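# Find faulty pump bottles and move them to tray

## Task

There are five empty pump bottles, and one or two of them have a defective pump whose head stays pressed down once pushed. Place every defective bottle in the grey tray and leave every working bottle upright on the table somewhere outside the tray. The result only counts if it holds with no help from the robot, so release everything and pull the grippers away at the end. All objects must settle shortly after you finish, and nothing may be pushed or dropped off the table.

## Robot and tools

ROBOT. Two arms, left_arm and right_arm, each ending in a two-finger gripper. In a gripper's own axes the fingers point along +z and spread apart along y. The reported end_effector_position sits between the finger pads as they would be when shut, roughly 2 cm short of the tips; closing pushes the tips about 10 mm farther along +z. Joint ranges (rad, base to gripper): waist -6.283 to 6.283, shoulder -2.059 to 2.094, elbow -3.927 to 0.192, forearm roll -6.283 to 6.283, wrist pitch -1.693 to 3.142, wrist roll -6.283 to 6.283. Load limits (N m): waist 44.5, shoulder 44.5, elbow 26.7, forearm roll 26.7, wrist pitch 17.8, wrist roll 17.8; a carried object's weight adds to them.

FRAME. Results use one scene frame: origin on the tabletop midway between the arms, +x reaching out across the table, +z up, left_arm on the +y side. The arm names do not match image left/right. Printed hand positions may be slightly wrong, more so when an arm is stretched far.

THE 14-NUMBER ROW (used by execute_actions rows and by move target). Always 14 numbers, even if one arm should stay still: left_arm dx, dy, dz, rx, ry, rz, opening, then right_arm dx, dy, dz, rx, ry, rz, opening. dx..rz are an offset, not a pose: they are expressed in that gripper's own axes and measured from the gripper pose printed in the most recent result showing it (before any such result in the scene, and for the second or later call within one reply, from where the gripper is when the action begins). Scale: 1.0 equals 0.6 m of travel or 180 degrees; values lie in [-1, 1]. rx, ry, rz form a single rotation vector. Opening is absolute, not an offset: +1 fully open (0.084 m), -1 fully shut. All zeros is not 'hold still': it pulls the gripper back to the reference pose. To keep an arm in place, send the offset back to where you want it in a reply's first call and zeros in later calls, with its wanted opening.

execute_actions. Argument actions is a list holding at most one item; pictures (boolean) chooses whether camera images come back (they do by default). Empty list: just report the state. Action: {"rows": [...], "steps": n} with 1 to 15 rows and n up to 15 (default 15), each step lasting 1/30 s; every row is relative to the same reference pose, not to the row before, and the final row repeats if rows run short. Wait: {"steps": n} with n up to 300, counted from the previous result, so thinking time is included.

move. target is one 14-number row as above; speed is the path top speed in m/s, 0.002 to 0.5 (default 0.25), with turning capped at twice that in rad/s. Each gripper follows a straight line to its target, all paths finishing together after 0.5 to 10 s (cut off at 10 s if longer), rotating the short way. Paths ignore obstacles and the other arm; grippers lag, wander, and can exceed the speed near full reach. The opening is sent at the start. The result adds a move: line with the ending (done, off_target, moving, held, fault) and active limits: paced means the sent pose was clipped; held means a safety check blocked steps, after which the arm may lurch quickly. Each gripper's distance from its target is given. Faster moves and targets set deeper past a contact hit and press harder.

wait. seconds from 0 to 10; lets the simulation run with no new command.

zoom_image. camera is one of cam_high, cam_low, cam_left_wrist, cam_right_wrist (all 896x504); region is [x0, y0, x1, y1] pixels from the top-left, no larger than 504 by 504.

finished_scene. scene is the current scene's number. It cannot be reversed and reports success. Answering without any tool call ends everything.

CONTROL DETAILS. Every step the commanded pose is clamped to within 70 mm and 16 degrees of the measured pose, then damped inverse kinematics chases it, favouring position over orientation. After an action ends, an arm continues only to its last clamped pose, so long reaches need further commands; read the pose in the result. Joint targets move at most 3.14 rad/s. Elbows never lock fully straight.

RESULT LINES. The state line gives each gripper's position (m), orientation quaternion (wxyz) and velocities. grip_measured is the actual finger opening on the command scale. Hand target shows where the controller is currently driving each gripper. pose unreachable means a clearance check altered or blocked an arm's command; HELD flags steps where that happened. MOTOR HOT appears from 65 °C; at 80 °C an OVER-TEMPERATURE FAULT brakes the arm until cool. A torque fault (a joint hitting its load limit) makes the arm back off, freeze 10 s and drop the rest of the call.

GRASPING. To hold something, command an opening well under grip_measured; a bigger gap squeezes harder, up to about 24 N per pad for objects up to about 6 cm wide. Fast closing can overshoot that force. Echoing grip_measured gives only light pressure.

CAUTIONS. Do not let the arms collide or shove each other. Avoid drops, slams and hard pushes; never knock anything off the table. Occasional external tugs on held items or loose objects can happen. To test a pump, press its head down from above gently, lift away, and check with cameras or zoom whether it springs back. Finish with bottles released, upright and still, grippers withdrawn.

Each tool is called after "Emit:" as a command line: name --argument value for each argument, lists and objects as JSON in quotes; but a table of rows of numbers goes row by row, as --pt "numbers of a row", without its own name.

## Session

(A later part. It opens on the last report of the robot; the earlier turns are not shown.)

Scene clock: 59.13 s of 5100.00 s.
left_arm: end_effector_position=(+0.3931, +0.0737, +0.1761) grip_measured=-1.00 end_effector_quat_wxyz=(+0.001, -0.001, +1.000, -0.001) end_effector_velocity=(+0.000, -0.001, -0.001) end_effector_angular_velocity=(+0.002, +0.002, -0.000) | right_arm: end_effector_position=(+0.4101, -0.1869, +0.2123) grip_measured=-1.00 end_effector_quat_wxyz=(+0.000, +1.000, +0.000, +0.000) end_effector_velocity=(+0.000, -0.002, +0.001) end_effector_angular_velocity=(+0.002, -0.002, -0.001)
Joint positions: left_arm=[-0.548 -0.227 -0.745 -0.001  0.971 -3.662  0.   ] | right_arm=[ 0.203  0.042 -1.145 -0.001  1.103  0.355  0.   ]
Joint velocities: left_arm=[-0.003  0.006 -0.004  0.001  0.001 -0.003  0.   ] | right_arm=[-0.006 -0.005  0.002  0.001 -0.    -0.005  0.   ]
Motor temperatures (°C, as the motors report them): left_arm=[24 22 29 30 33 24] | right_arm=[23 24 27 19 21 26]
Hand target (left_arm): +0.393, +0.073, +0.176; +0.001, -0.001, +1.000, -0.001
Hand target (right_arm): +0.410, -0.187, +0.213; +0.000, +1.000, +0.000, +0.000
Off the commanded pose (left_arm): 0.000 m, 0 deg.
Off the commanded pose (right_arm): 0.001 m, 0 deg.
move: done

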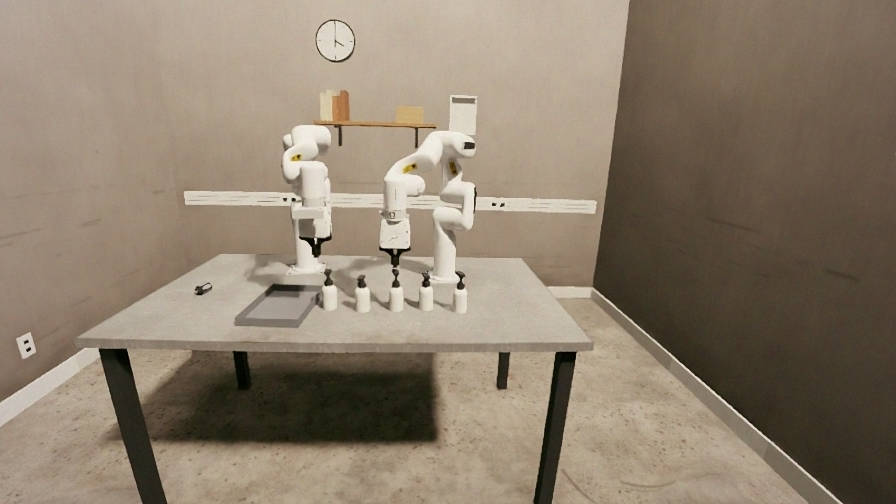

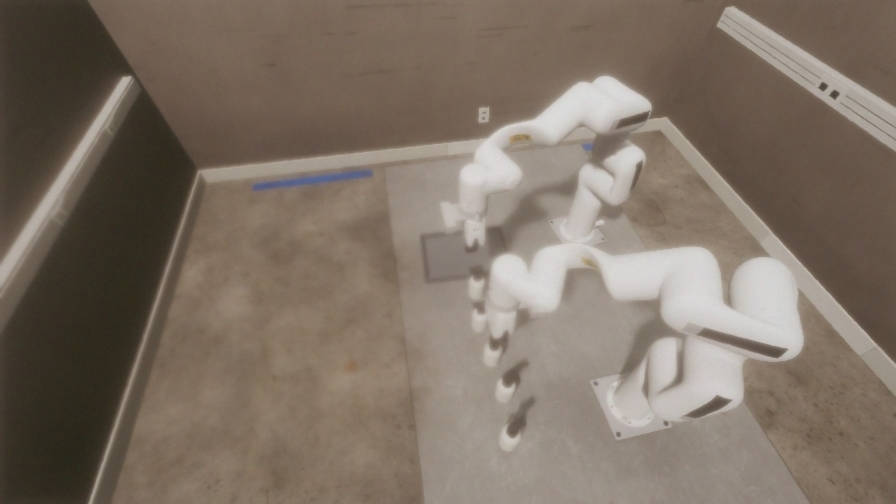

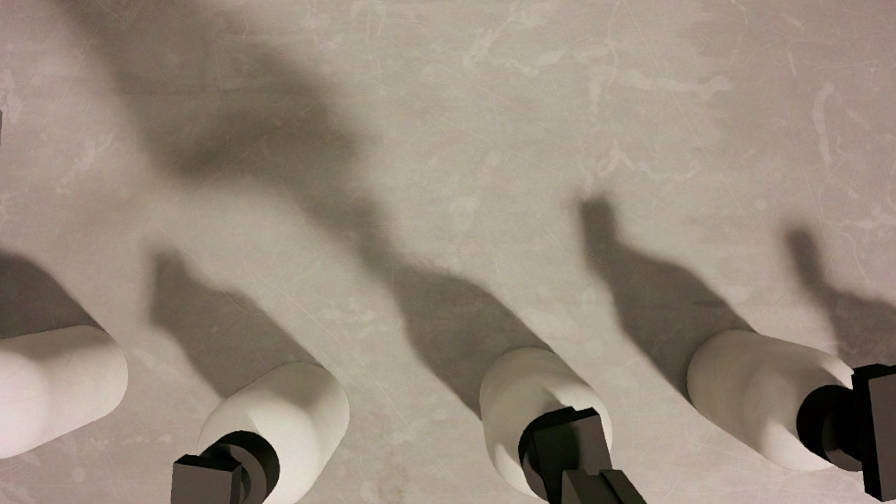

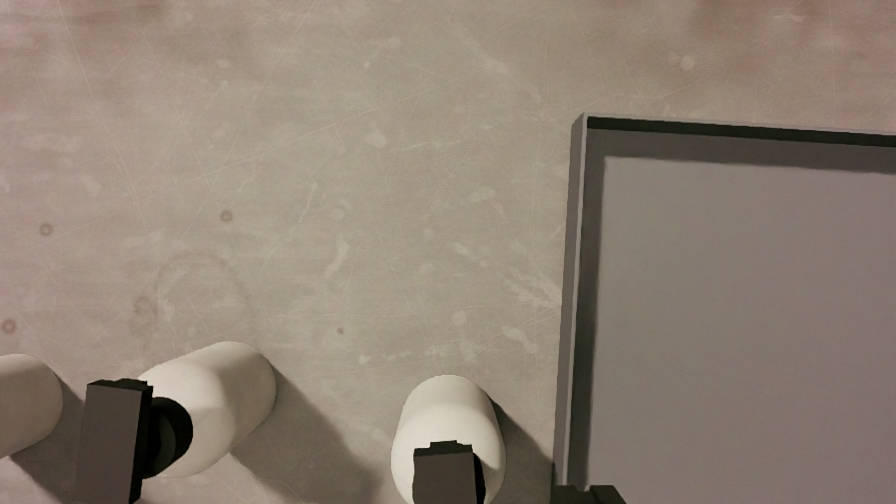

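Emit:
move --target '[0.012,0.177,0,0,0,0,0.2,0,-0.249,0.05,0,0,0,0.2]'

Emit:
move --target '[0,0,0.107,0,0,0,0.2,0,0,0.117,0,0,0,0.2]' --speed 0.1

Emit:
zoom_image --camera "cam_high" --region '[300,240,490,320]'

Emit:
move --target '[0,0,0,0,0,0,-0.65,0,0,0,0,0,0,-0.65]'

Emit:
zoom_image --camera "cam_high" --region '[300,240,490,320]'

Scene clock: 67.30 s of 5100.00 s.
left_arm: end_effector_position=(+0.3857, +0.1795, +0.1757) grip_measured=+0.19 end_effector_quat_wxyz=(+0.000, -0.001, +1.000, -0.001) end_effector_velocity=(-0.000, +0.002, +0.001) end_effector_angular_velocity=(-0.001, -0.002, -0.002) | right_arm: end_effector_position=(+0.4100, -0.0378, +0.1828) grip_measured=+0.19 end_effector_quat_wxyz=(-0.000, +1.000, +0.000, +0.001) end_effector_velocity=(+0.000, +0.003, -0.001) end_effector_angular_velocity=(-0.002, +0.002, +0.001)
Joint positions: left_arm=[-0.288 -0.4   -0.591 -0.002  0.99  -3.402  0.052] | right_arm=[ 0.459  0.302 -1.396 -0.     1.093  0.611  0.052]
Joint velocities: left_arm=[ 0.005 -0.005  0.002 -0.001  0.001  0.008 -0.   ] | right_arm=[ 0.004  0.009 -0.011 -0.     0.005  0.003 -0.   ]
Motor temperatures (°C, as the motors report them): left_arm=[24 22 29 30 33 24] | right_arm=[23 24 27 19 21 26]
Hand target (left_arm): +0.386, +0.180, +0.176; +0.000, -0.001, +1.000, -0.001
Hand target (right_arm): +0.410, -0.037, +0.183; +0.000, +1.000, +0.000, +0.000
Off the commanded pose (left_arm): 0.000 m, 0 deg.
Off the commanded pose (right_arm): 0.001 m, 0 deg.
After step 90, 3.90 s passed at rest.
move: done

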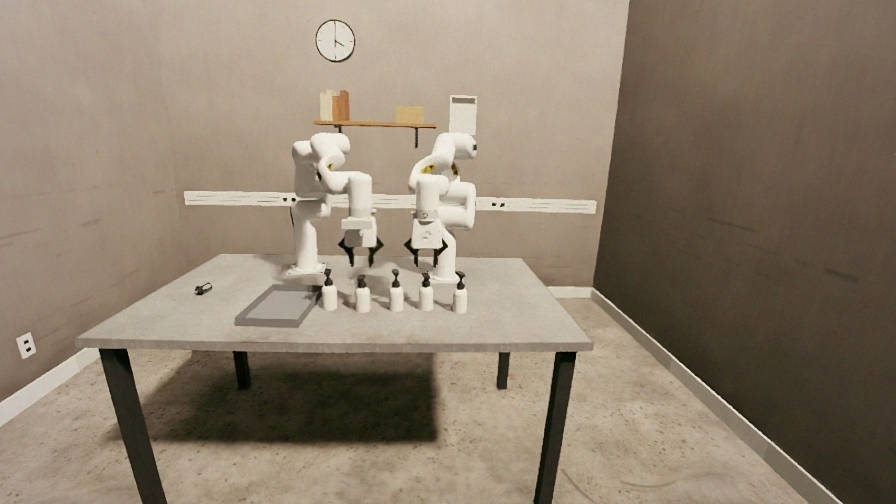

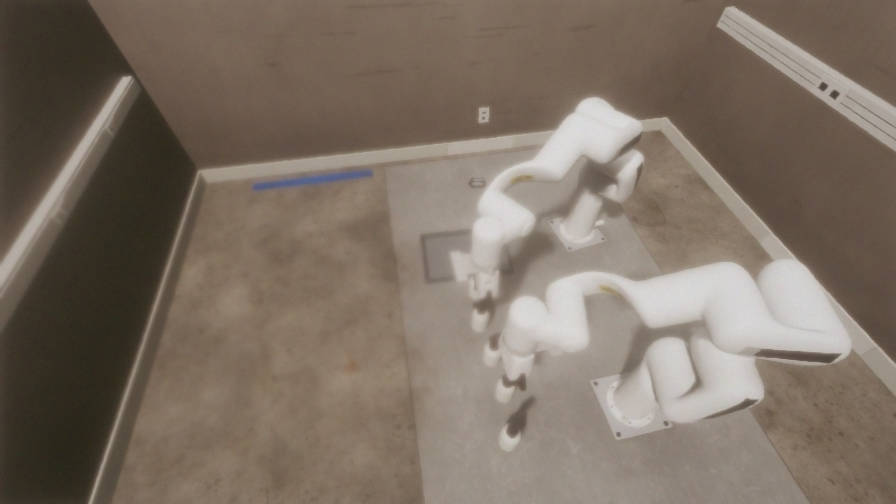

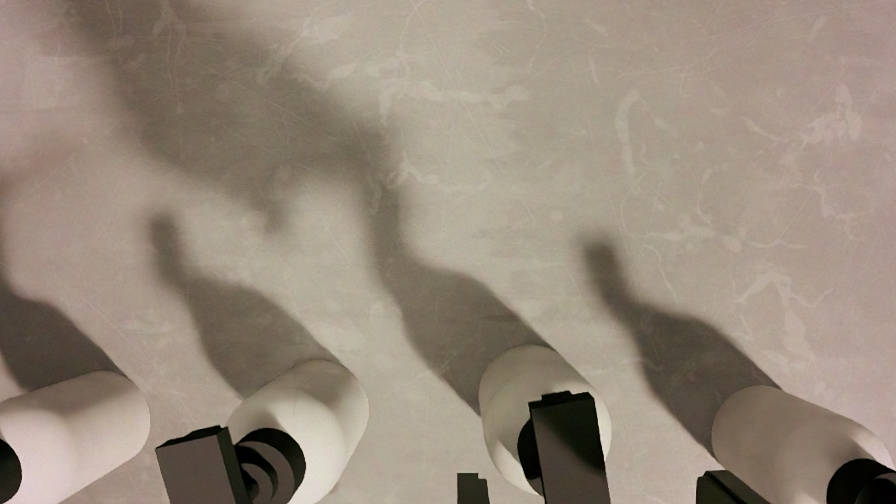

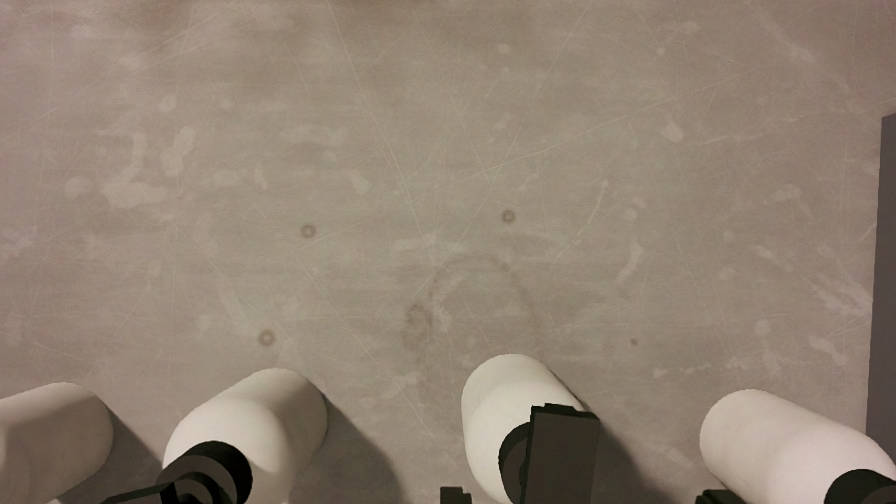

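Scene clock: 68.50 s of 5100.00 s.
left_arm: end_effector_position=(+0.3860, +0.1792, +0.1119) grip_measured=+0.19 end_effector_quat_wxyz=(+0.001, -0.001, +1.000, -0.001) end_effector_velocity=(+0.000, +0.000, -0.003) end_effector_angular_velocity=(+0.001, +0.001, -0.000) | right_arm: end_effector_position=(+0.4101, -0.0376, +0.1132) grip_measured=+0.19 end_effector_quat_wxyz=(-0.000, +1.000, +0.000, +0.001) end_effector_velocity=(-0.001, -0.001, -0.005) end_effector_angular_velocity=(-0.004, +0.005, +0.001)
Joint positions: left_arm=[-0.289 -0.277 -0.493 -0.002  0.768 -3.401  0.052] | right_arm=[ 0.459  0.384 -1.304 -0.     0.917  0.611  0.052]
Joint velocities: left_arm=[ 0.     0.009  0.002  0.    -0.01   0.    -0.   ] | right_arm=[-0.     0.006  0.005 -0.    -0.004 -0.     0.   ]
Motor temperatures (°C, as the motors report them): left_arm=[24 22 29 30 33 24] | right_arm=[23 24 27 19 21 26]
Hand target (left_arm): +0.386, +0.179, +0.112; +0.000, -0.001, +1.000, -0.001
Hand target (right_arm): +0.410, -0.038, +0.113; -0.000, +1.000, +0.000, +0.000
Off the commanded pose (left_arm): 0.001 m, 0 deg.
Off the commanded pose (right_arm): 0.001 m, 0 deg.
move: done

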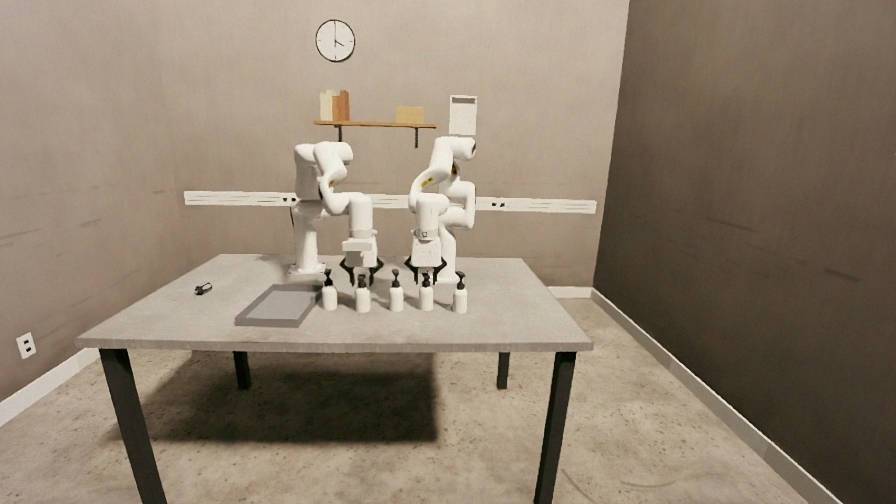

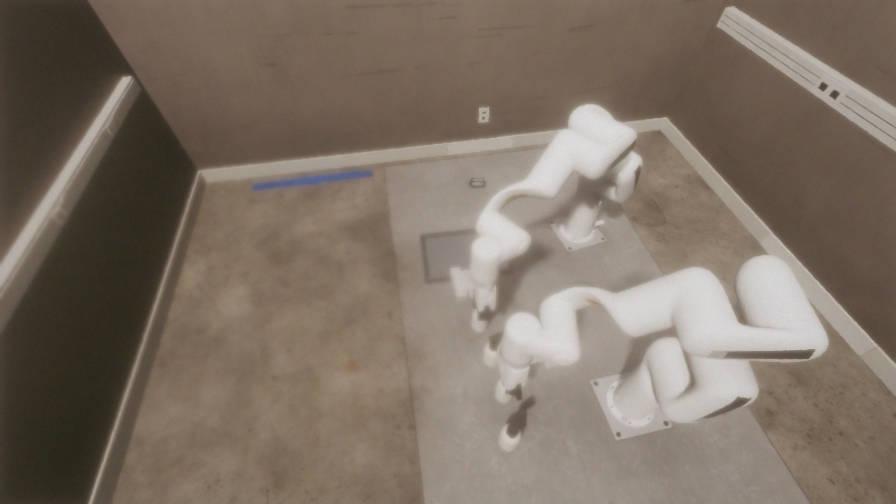

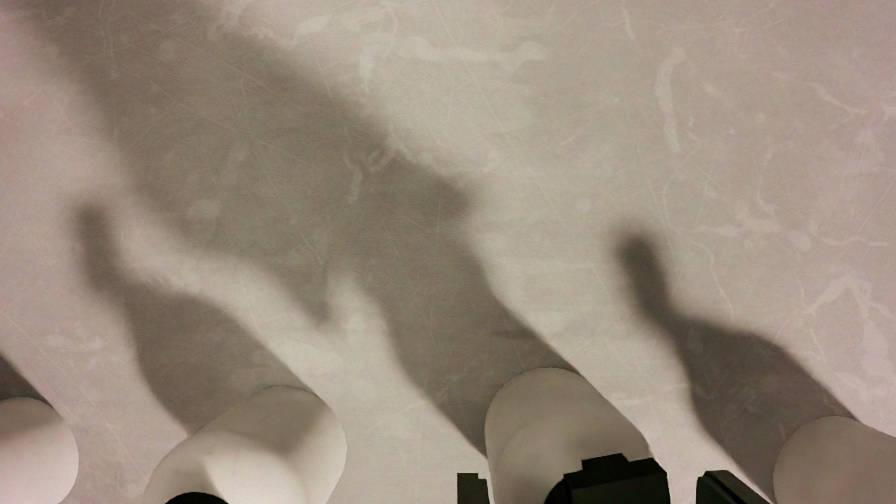

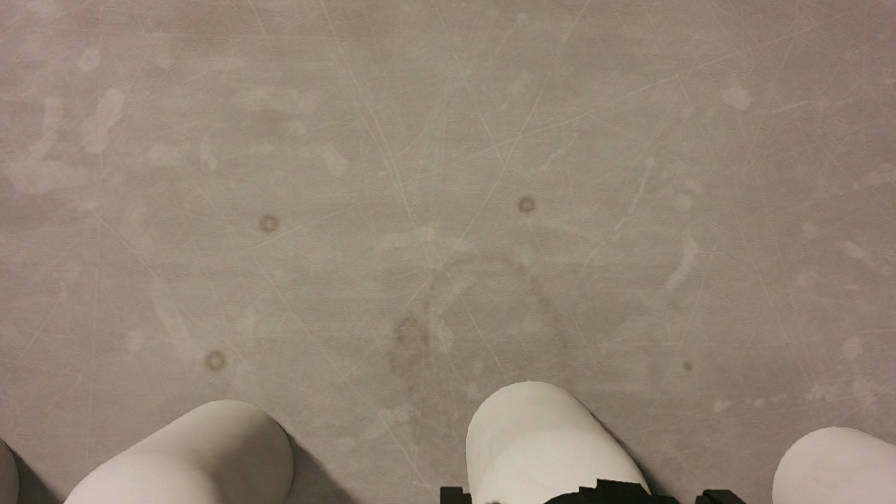

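Region (300, 240, 490, 320) of cam_high's 896x504 image, scaled by 2.653, with more detail than that image has; it fills the top 212 rows of this view, and the rest is white.

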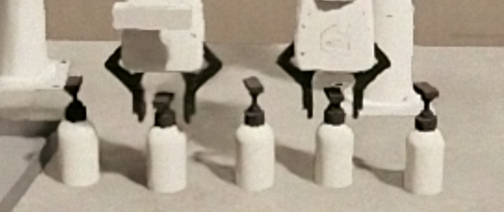

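Scene clock: 69.00 s of 5100.00 s.
left_arm: end_effector_position=(+0.3860, +0.1792, +0.1119) grip_measured=-0.39 end_effector_quat_wxyz=(+0.001, -0.001, +1.000, -0.001) end_effector_velocity=(+0.000, +0.000, +0.000) end_effector_angular_velocity=(+0.000, -0.001, -0.001) | right_arm: end_effector_position=(+0.4100, -0.0376, +0.1132) grip_measured=-0.39 end_effector_quat_wxyz=(-0.000, +1.000, +0.000, +0.001) end_effector_velocity=(+0.000, +0.000, +0.000) end_effector_angular_velocity=(+0.000, -0.001, +0.000)
Joint positions: left_arm=[-0.289 -0.277 -0.493 -0.002  0.768 -3.401  0.027] | right_arm=[ 0.459  0.384 -1.304 -0.     0.917  0.611  0.027]
Joint velocities: left_arm=[ 0.    -0.001 -0.     0.    -0.     0.001 -0.   ] | right_arm=[ 0.    -0.001  0.    -0.    -0.001  0.    -0.   ]
Motor temperatures (°C, as the motors report them): left_arm=[24 22 29 30 33 24] | right_arm=[23 24 27 19 21 26]
Hand target (left_arm): +0.386, +0.179, +0.112; +0.001, -0.001, +1.000, -0.001
Hand target (right_arm): +0.410, -0.038, +0.113; -0.000, +1.000, +0.000, +0.001
Off the commanded pose (left_arm): 0.000 m, 0 deg.
Off the commanded pose (right_arm): 0.000 m, 0 deg.
move: done

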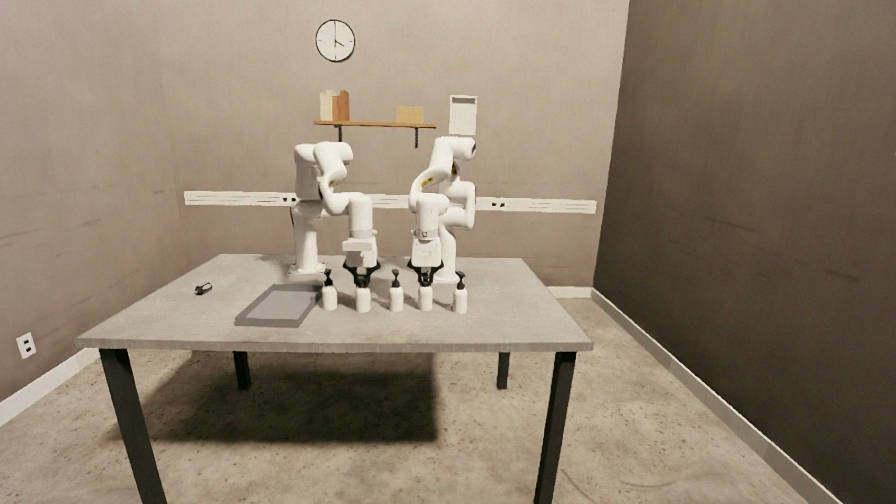

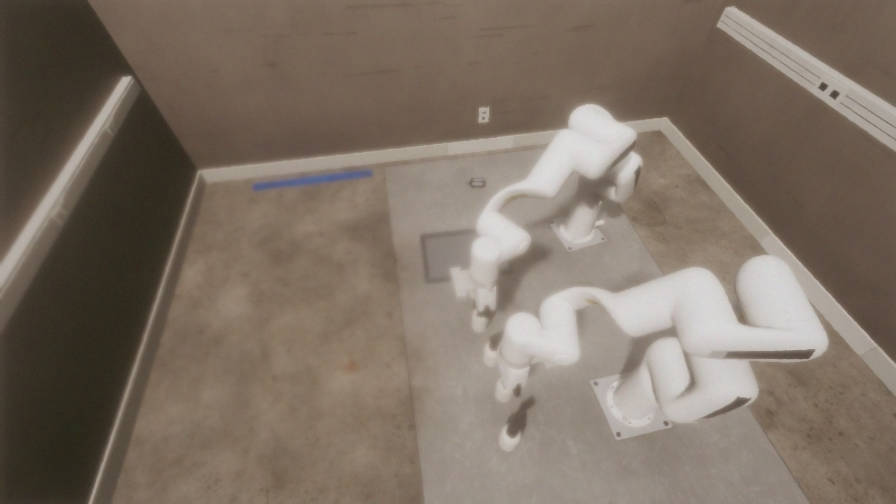

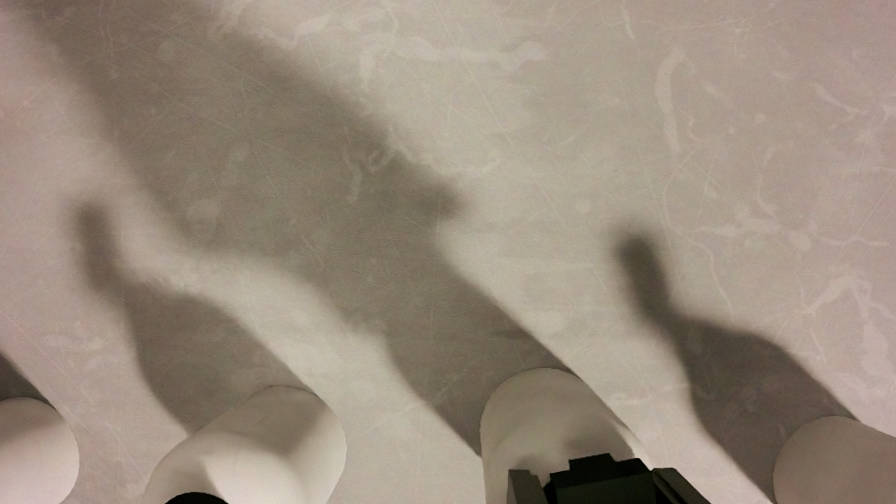

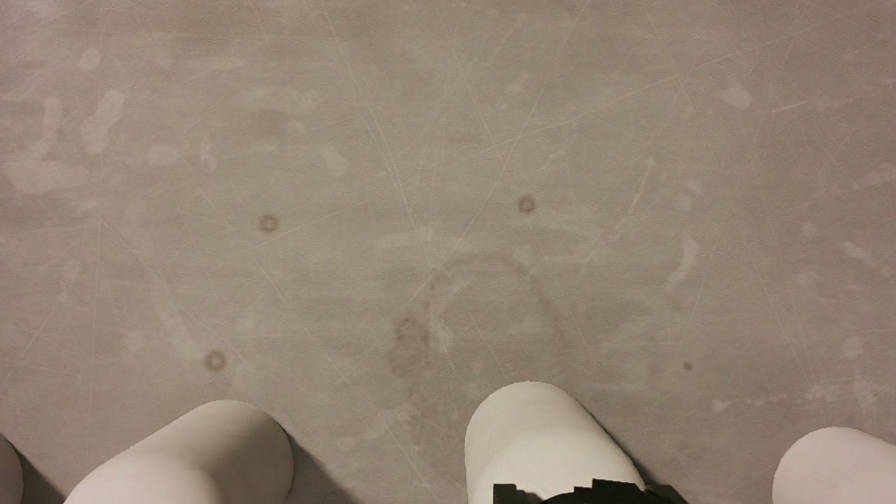

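Region (300, 240, 490, 320) of cam_high's 896x504 image, scaled by 2.653, with more detail than that image has; it fills the top 212 rows of this view, and the rest is white.

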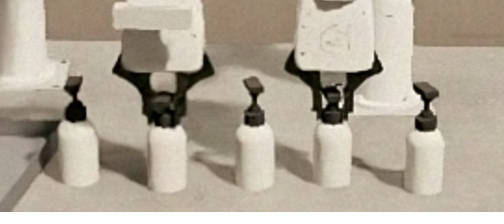

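Emit:
move --target '[0,0,-0.28,0,0,0,-0.8,0,0,-0.28,0,0,0,-0.8]'

Emit:
move --target '[0.05,-0.3,0,0,0,0,-0.8,0.09,0.5,0,0,0,0,-0.8]' --speed 0.3

Emit:
move --target '[0,0,0,0,0,0,-0.8,0,0,0.262,0,0,0,-0.8]' --speed 0.2

Emit:
move --target '[0,0,0,0,0,0,-0.8,0,0,0.011,0,0,0,-0.8]' --speed 0.02

Scene clock: 75.10 s of 5100.00 s.
left_arm: end_effector_position=(+0.3854, +0.1800, +0.2796) grip_measured=-0.39 end_effector_quat_wxyz=(+0.000, -0.001, +1.000, -0.001) end_effector_velocity=(+0.000, +0.000, +0.002) end_effector_angular_velocity=(+0.000, -0.002, +0.000) | right_arm: end_effector_position=(+0.4101, -0.0381, +0.2808) grip_measured=-0.39 end_effector_quat_wxyz=(-0.000, +1.000, -0.000, +0.001) end_effector_velocity=(-0.000, -0.000, +0.002) end_effector_angular_velocity=(-0.001, +0.001, -0.000)
Joint positions: left_arm=[-0.287 -0.48  -0.831 -0.001  1.31  -3.402  0.027] | right_arm=[ 0.459  0.258 -1.617 -0.001  1.358  0.611  0.027]
Joint velocities: left_arm=[ 0.    -0.001 -0.005  0.     0.004 -0.     0.   ] | right_arm=[ 0.     0.    -0.007 -0.     0.008  0.    -0.   ]
Motor temperatures (°C, as the motors report them): left_arm=[24 22 29 30 33 24] | right_arm=[23 24 27 19 21 26]
Hand target (left_arm): +0.385, +0.180, +0.280; +0.001, -0.001, +1.000, -0.001
Hand target (right_arm): +0.410, -0.038, +0.281; -0.000, +1.000, -0.000, +0.001
Off the commanded pose (left_arm): 0.001 m, 0 deg.
Off the commanded pose (right_arm): 0.001 m, 0 deg.
After step 90, 1.70 s passed at rest.
move: done

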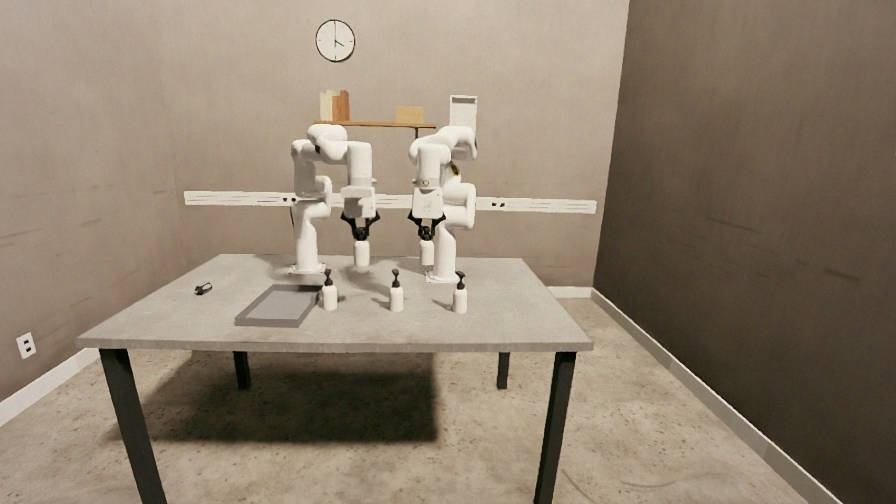

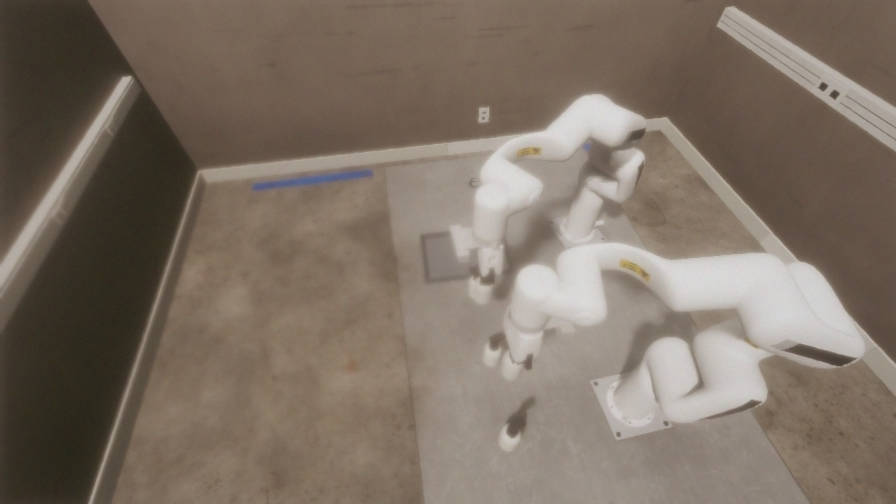

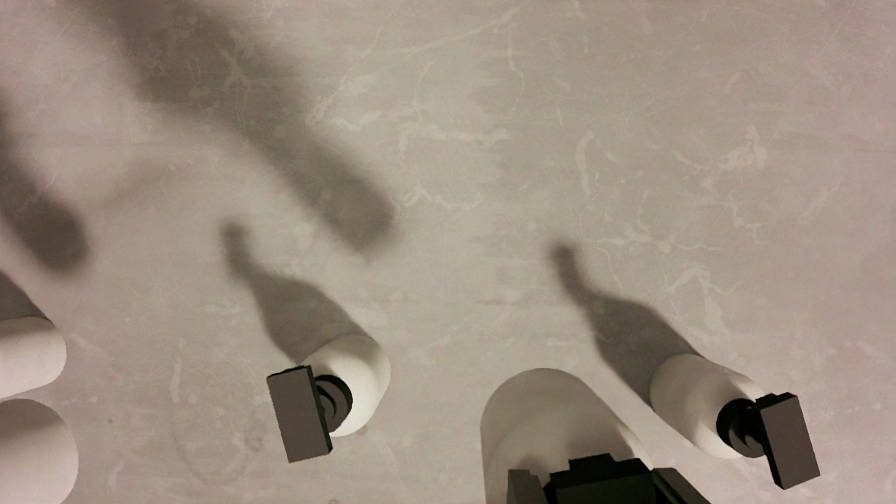

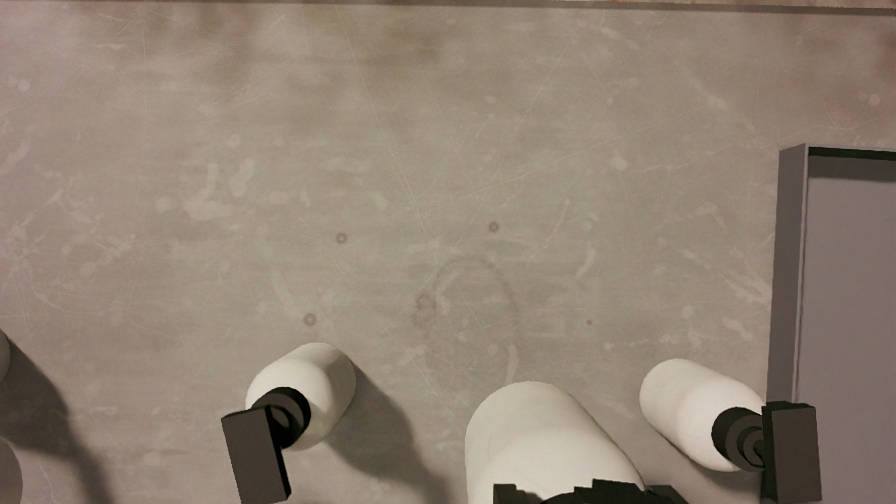

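Scene clock: 76.80 s of 5100.00 s.
left_arm: end_effector_position=(+0.3557, +0.0004, +0.2802) grip_measured=-0.39 end_effector_quat_wxyz=(+0.001, -0.001, +1.000, -0.001) end_effector_velocity=(-0.000, -0.001, -0.000) end_effector_angular_velocity=(+0.001, +0.001, -0.000) | right_arm: end_effector_position=(+0.4640, -0.3375, +0.2803) grip_measured=-0.39 end_effector_quat_wxyz=(+0.000, +1.000, +0.000, +0.000) end_effector_velocity=(+0.001, -0.003, +0.001) end_effector_angular_velocity=(+0.000, -0.001, -0.001)
Joint positions: left_arm=[-0.754 -0.266 -1.013  0.     1.277 -3.869  0.027] | right_arm=[-0.118  0.091 -1.401 -0.001  1.309  0.034  0.027]
Joint velocities: left_arm=[-0.003  0.004 -0.003  0.     0.    -0.002 -0.   ] | right_arm=[-0.006  0.002 -0.005  0.     0.002 -0.005  0.   ]
Motor temperatures (°C, as the motors report them): left_arm=[24 22 29 30 33 24] | right_arm=[23 24 27 19 21 26]
Hand target (left_arm): +0.356, +0.000, +0.280; +0.001, -0.001, +1.000, -0.001
Hand target (right_arm): +0.464, -0.338, +0.280; +0.000, +1.000, -0.000, +0.000
Off the commanded pose (left_arm): 0.001 m, 0 deg.
Off the commanded pose (right_arm): 0.001 m, 0 deg.
move: done

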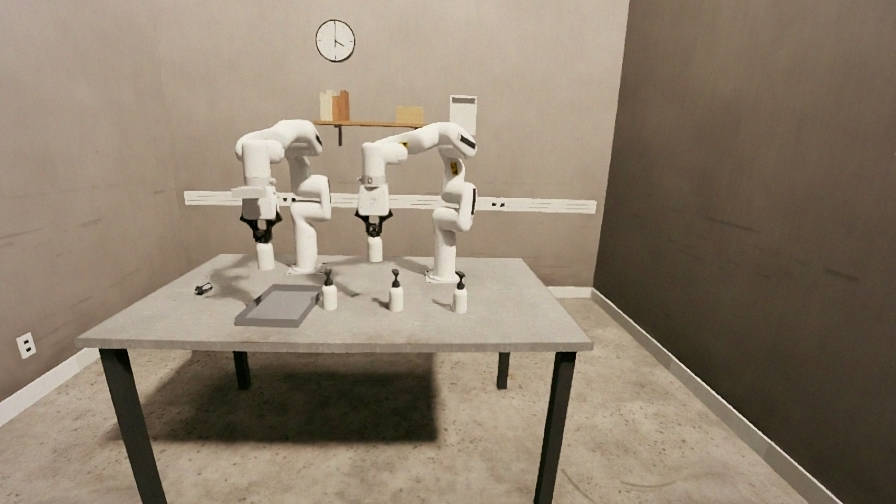

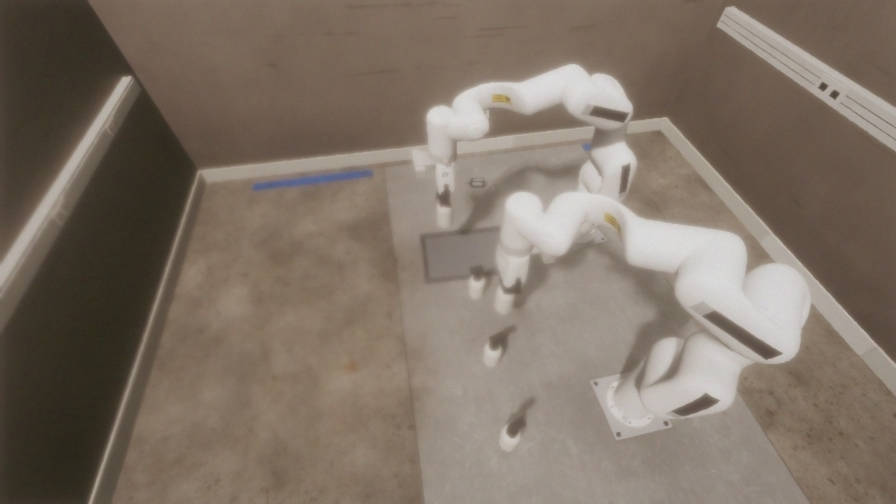

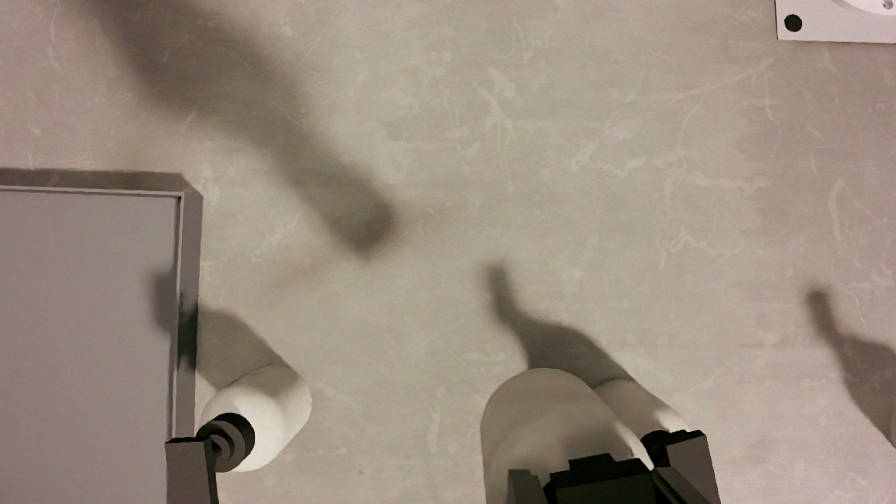

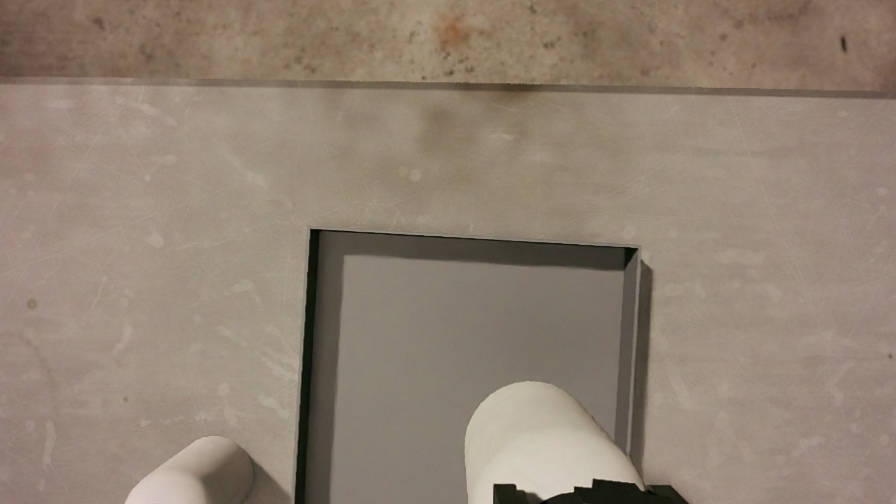

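Scene clock: 78.20 s of 5100.00 s.
left_arm: end_effector_position=(+0.3557, +0.0004, +0.2802) grip_measured=-0.39 end_effector_quat_wxyz=(+0.001, -0.001, +1.000, -0.001) end_effector_velocity=(-0.000, -0.000, +0.000) end_effector_angular_velocity=(-0.000, -0.000, +0.001) | right_arm: end_effector_position=(+0.4641, -0.3372, +0.1237) grip_measured=-0.39 end_effector_quat_wxyz=(+0.000, +1.000, +0.001, +0.001) end_effector_velocity=(+0.000, -0.000, -0.003) end_effector_angular_velocity=(+0.000, +0.001, -0.000)
Joint positions: left_arm=[-0.754 -0.266 -1.013  0.     1.277 -3.869  0.027] | right_arm=[-0.118  0.227 -1.111 -0.001  0.883  0.033  0.027]
Joint velocities: left_arm=[-0.001 -0.001  0.     0.    -0.    -0.001  0.   ] | right_arm=[-0.     0.005  0.002  0.    -0.006  0.    -0.   ]
Motor temperatures (°C, as the motors report them): left_arm=[24 22 29 30 33 24] | right_arm=[23 24 27 19 21 26]
Hand target (left_arm): +0.356, +0.000, +0.280; +0.001, -0.001, +1.000, -0.001
Hand target (right_arm): +0.464, -0.337, +0.123; +0.000, +1.000, +0.001, +0.000
Off the commanded pose (left_arm): 0.000 m, 0 deg.
Off the commanded pose (right_arm): 0.001 m, 0 deg.
move: done

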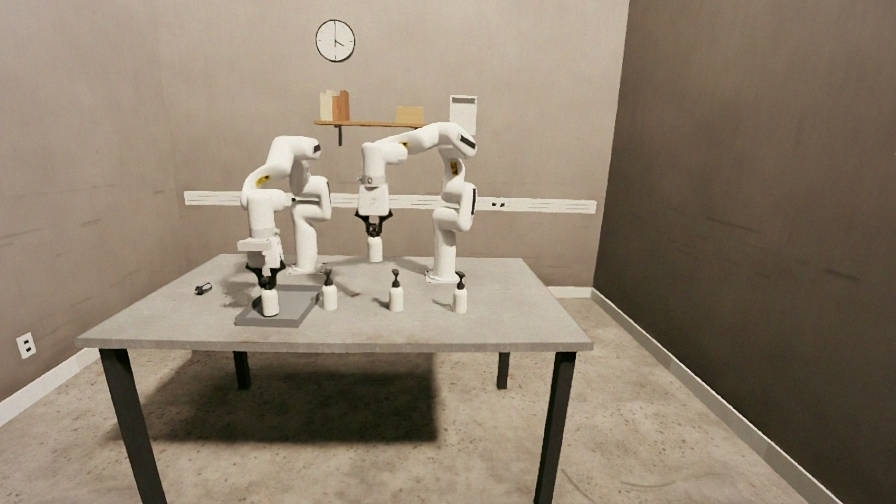

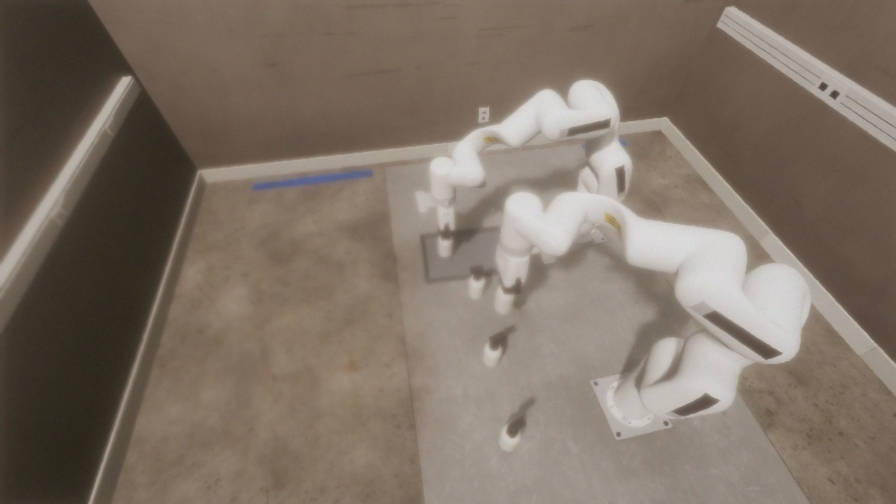

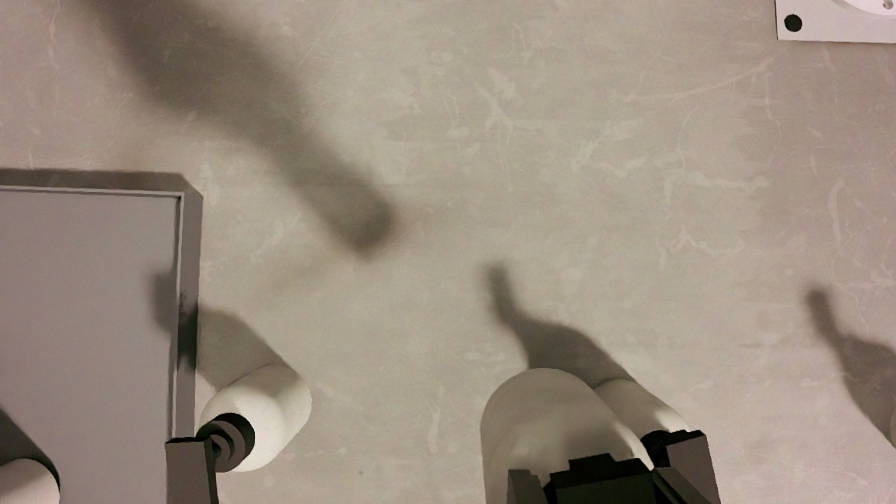

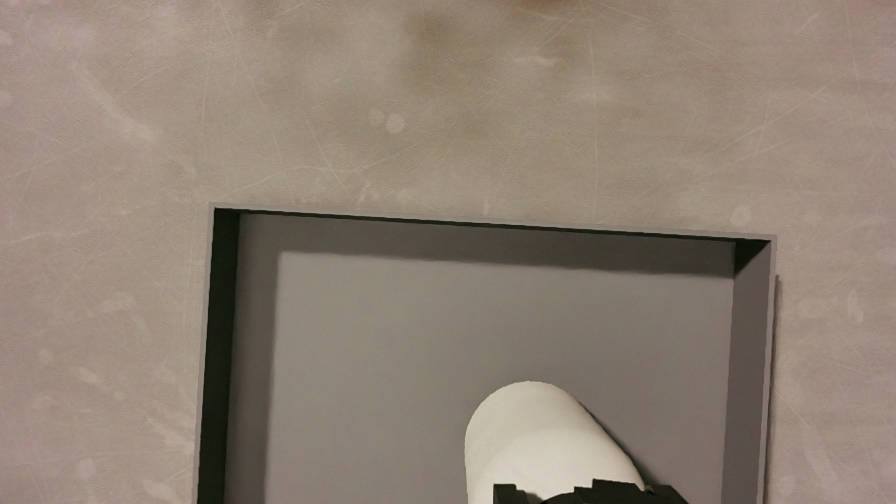

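Scene clock: 78.93 s of 5100.00 s.
left_arm: end_effector_position=(+0.3557, +0.0004, +0.2802) grip_measured=-0.39 end_effector_quat_wxyz=(+0.001, -0.001, +1.000, -0.001) end_effector_velocity=(+0.001, +0.001, -0.001) end_effector_angular_velocity=(+0.001, +0.001, +0.003) | right_arm: end_effector_position=(+0.4640, -0.3372, +0.1173) grip_measured=-0.39 end_effector_quat_wxyz=(+0.000, +1.000, +0.001, +0.001) end_effector_velocity=(+0.001, -0.000, -0.001) end_effector_angular_velocity=(-0.001, -0.005, +0.001)
Joint positions: left_arm=[-0.754 -0.266 -1.013  0.     1.277 -3.869  0.027] | right_arm=[-0.118  0.237 -1.104 -0.001  0.866  0.033  0.027]
Joint velocities: left_arm=[ 0.002  0.002  0.    -0.    -0.    -0.001 -0.   ] | right_arm=[-0.     0.002  0.001 -0.001 -0.008 -0.     0.   ]
Motor temperatures (°C, as the motors report them): left_arm=[24 22 29 30 33 24] | right_arm=[23 24 27 19 21 26]
Hand target (left_arm): +0.356, +0.000, +0.280; +0.001, -0.001, +1.000, -0.001
Hand target (right_arm): +0.464, -0.337, +0.117; +0.000, +1.000, +0.001, +0.001
Off the commanded pose (left_arm): 0.000 m, 0 deg.
Off the commanded pose (right_arm): 0.000 m, 0 deg.
move: done

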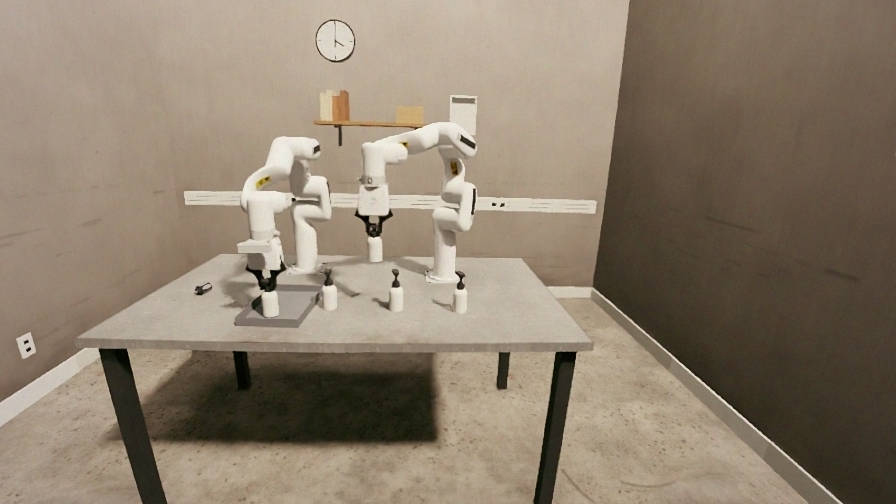

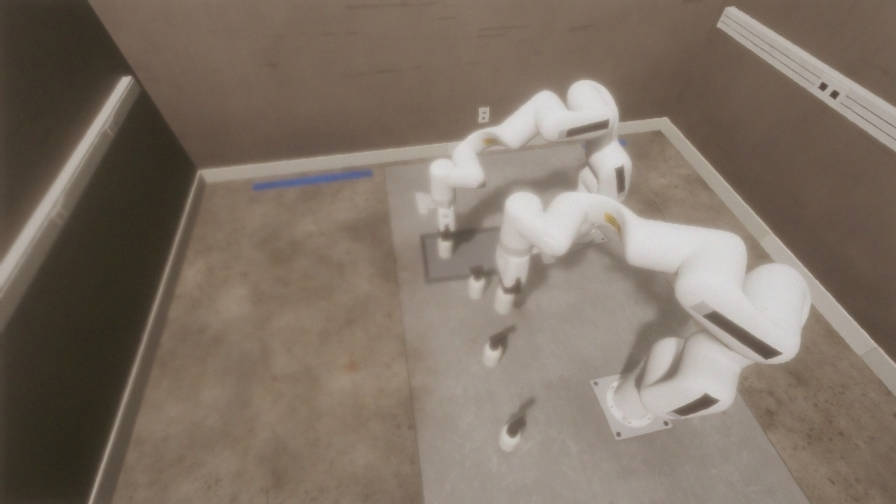

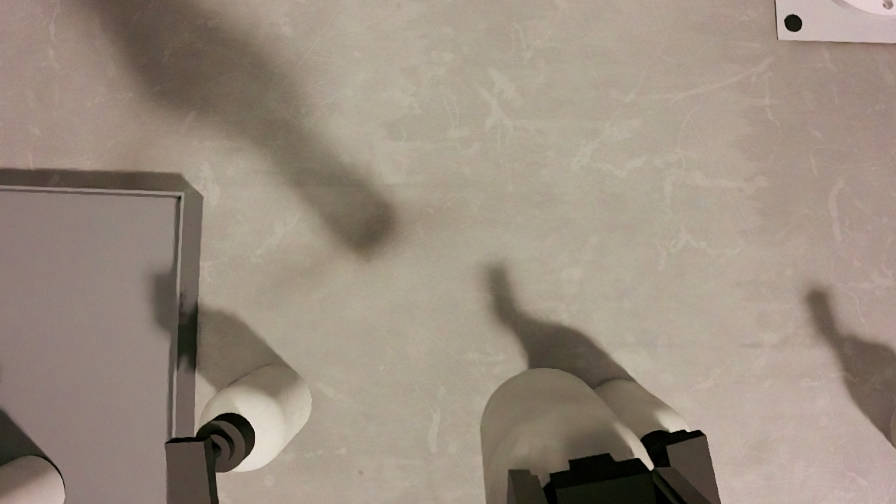

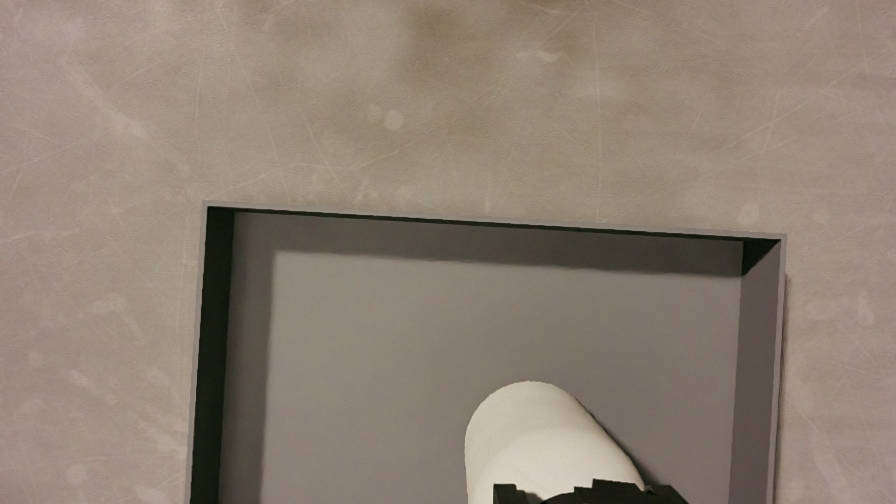

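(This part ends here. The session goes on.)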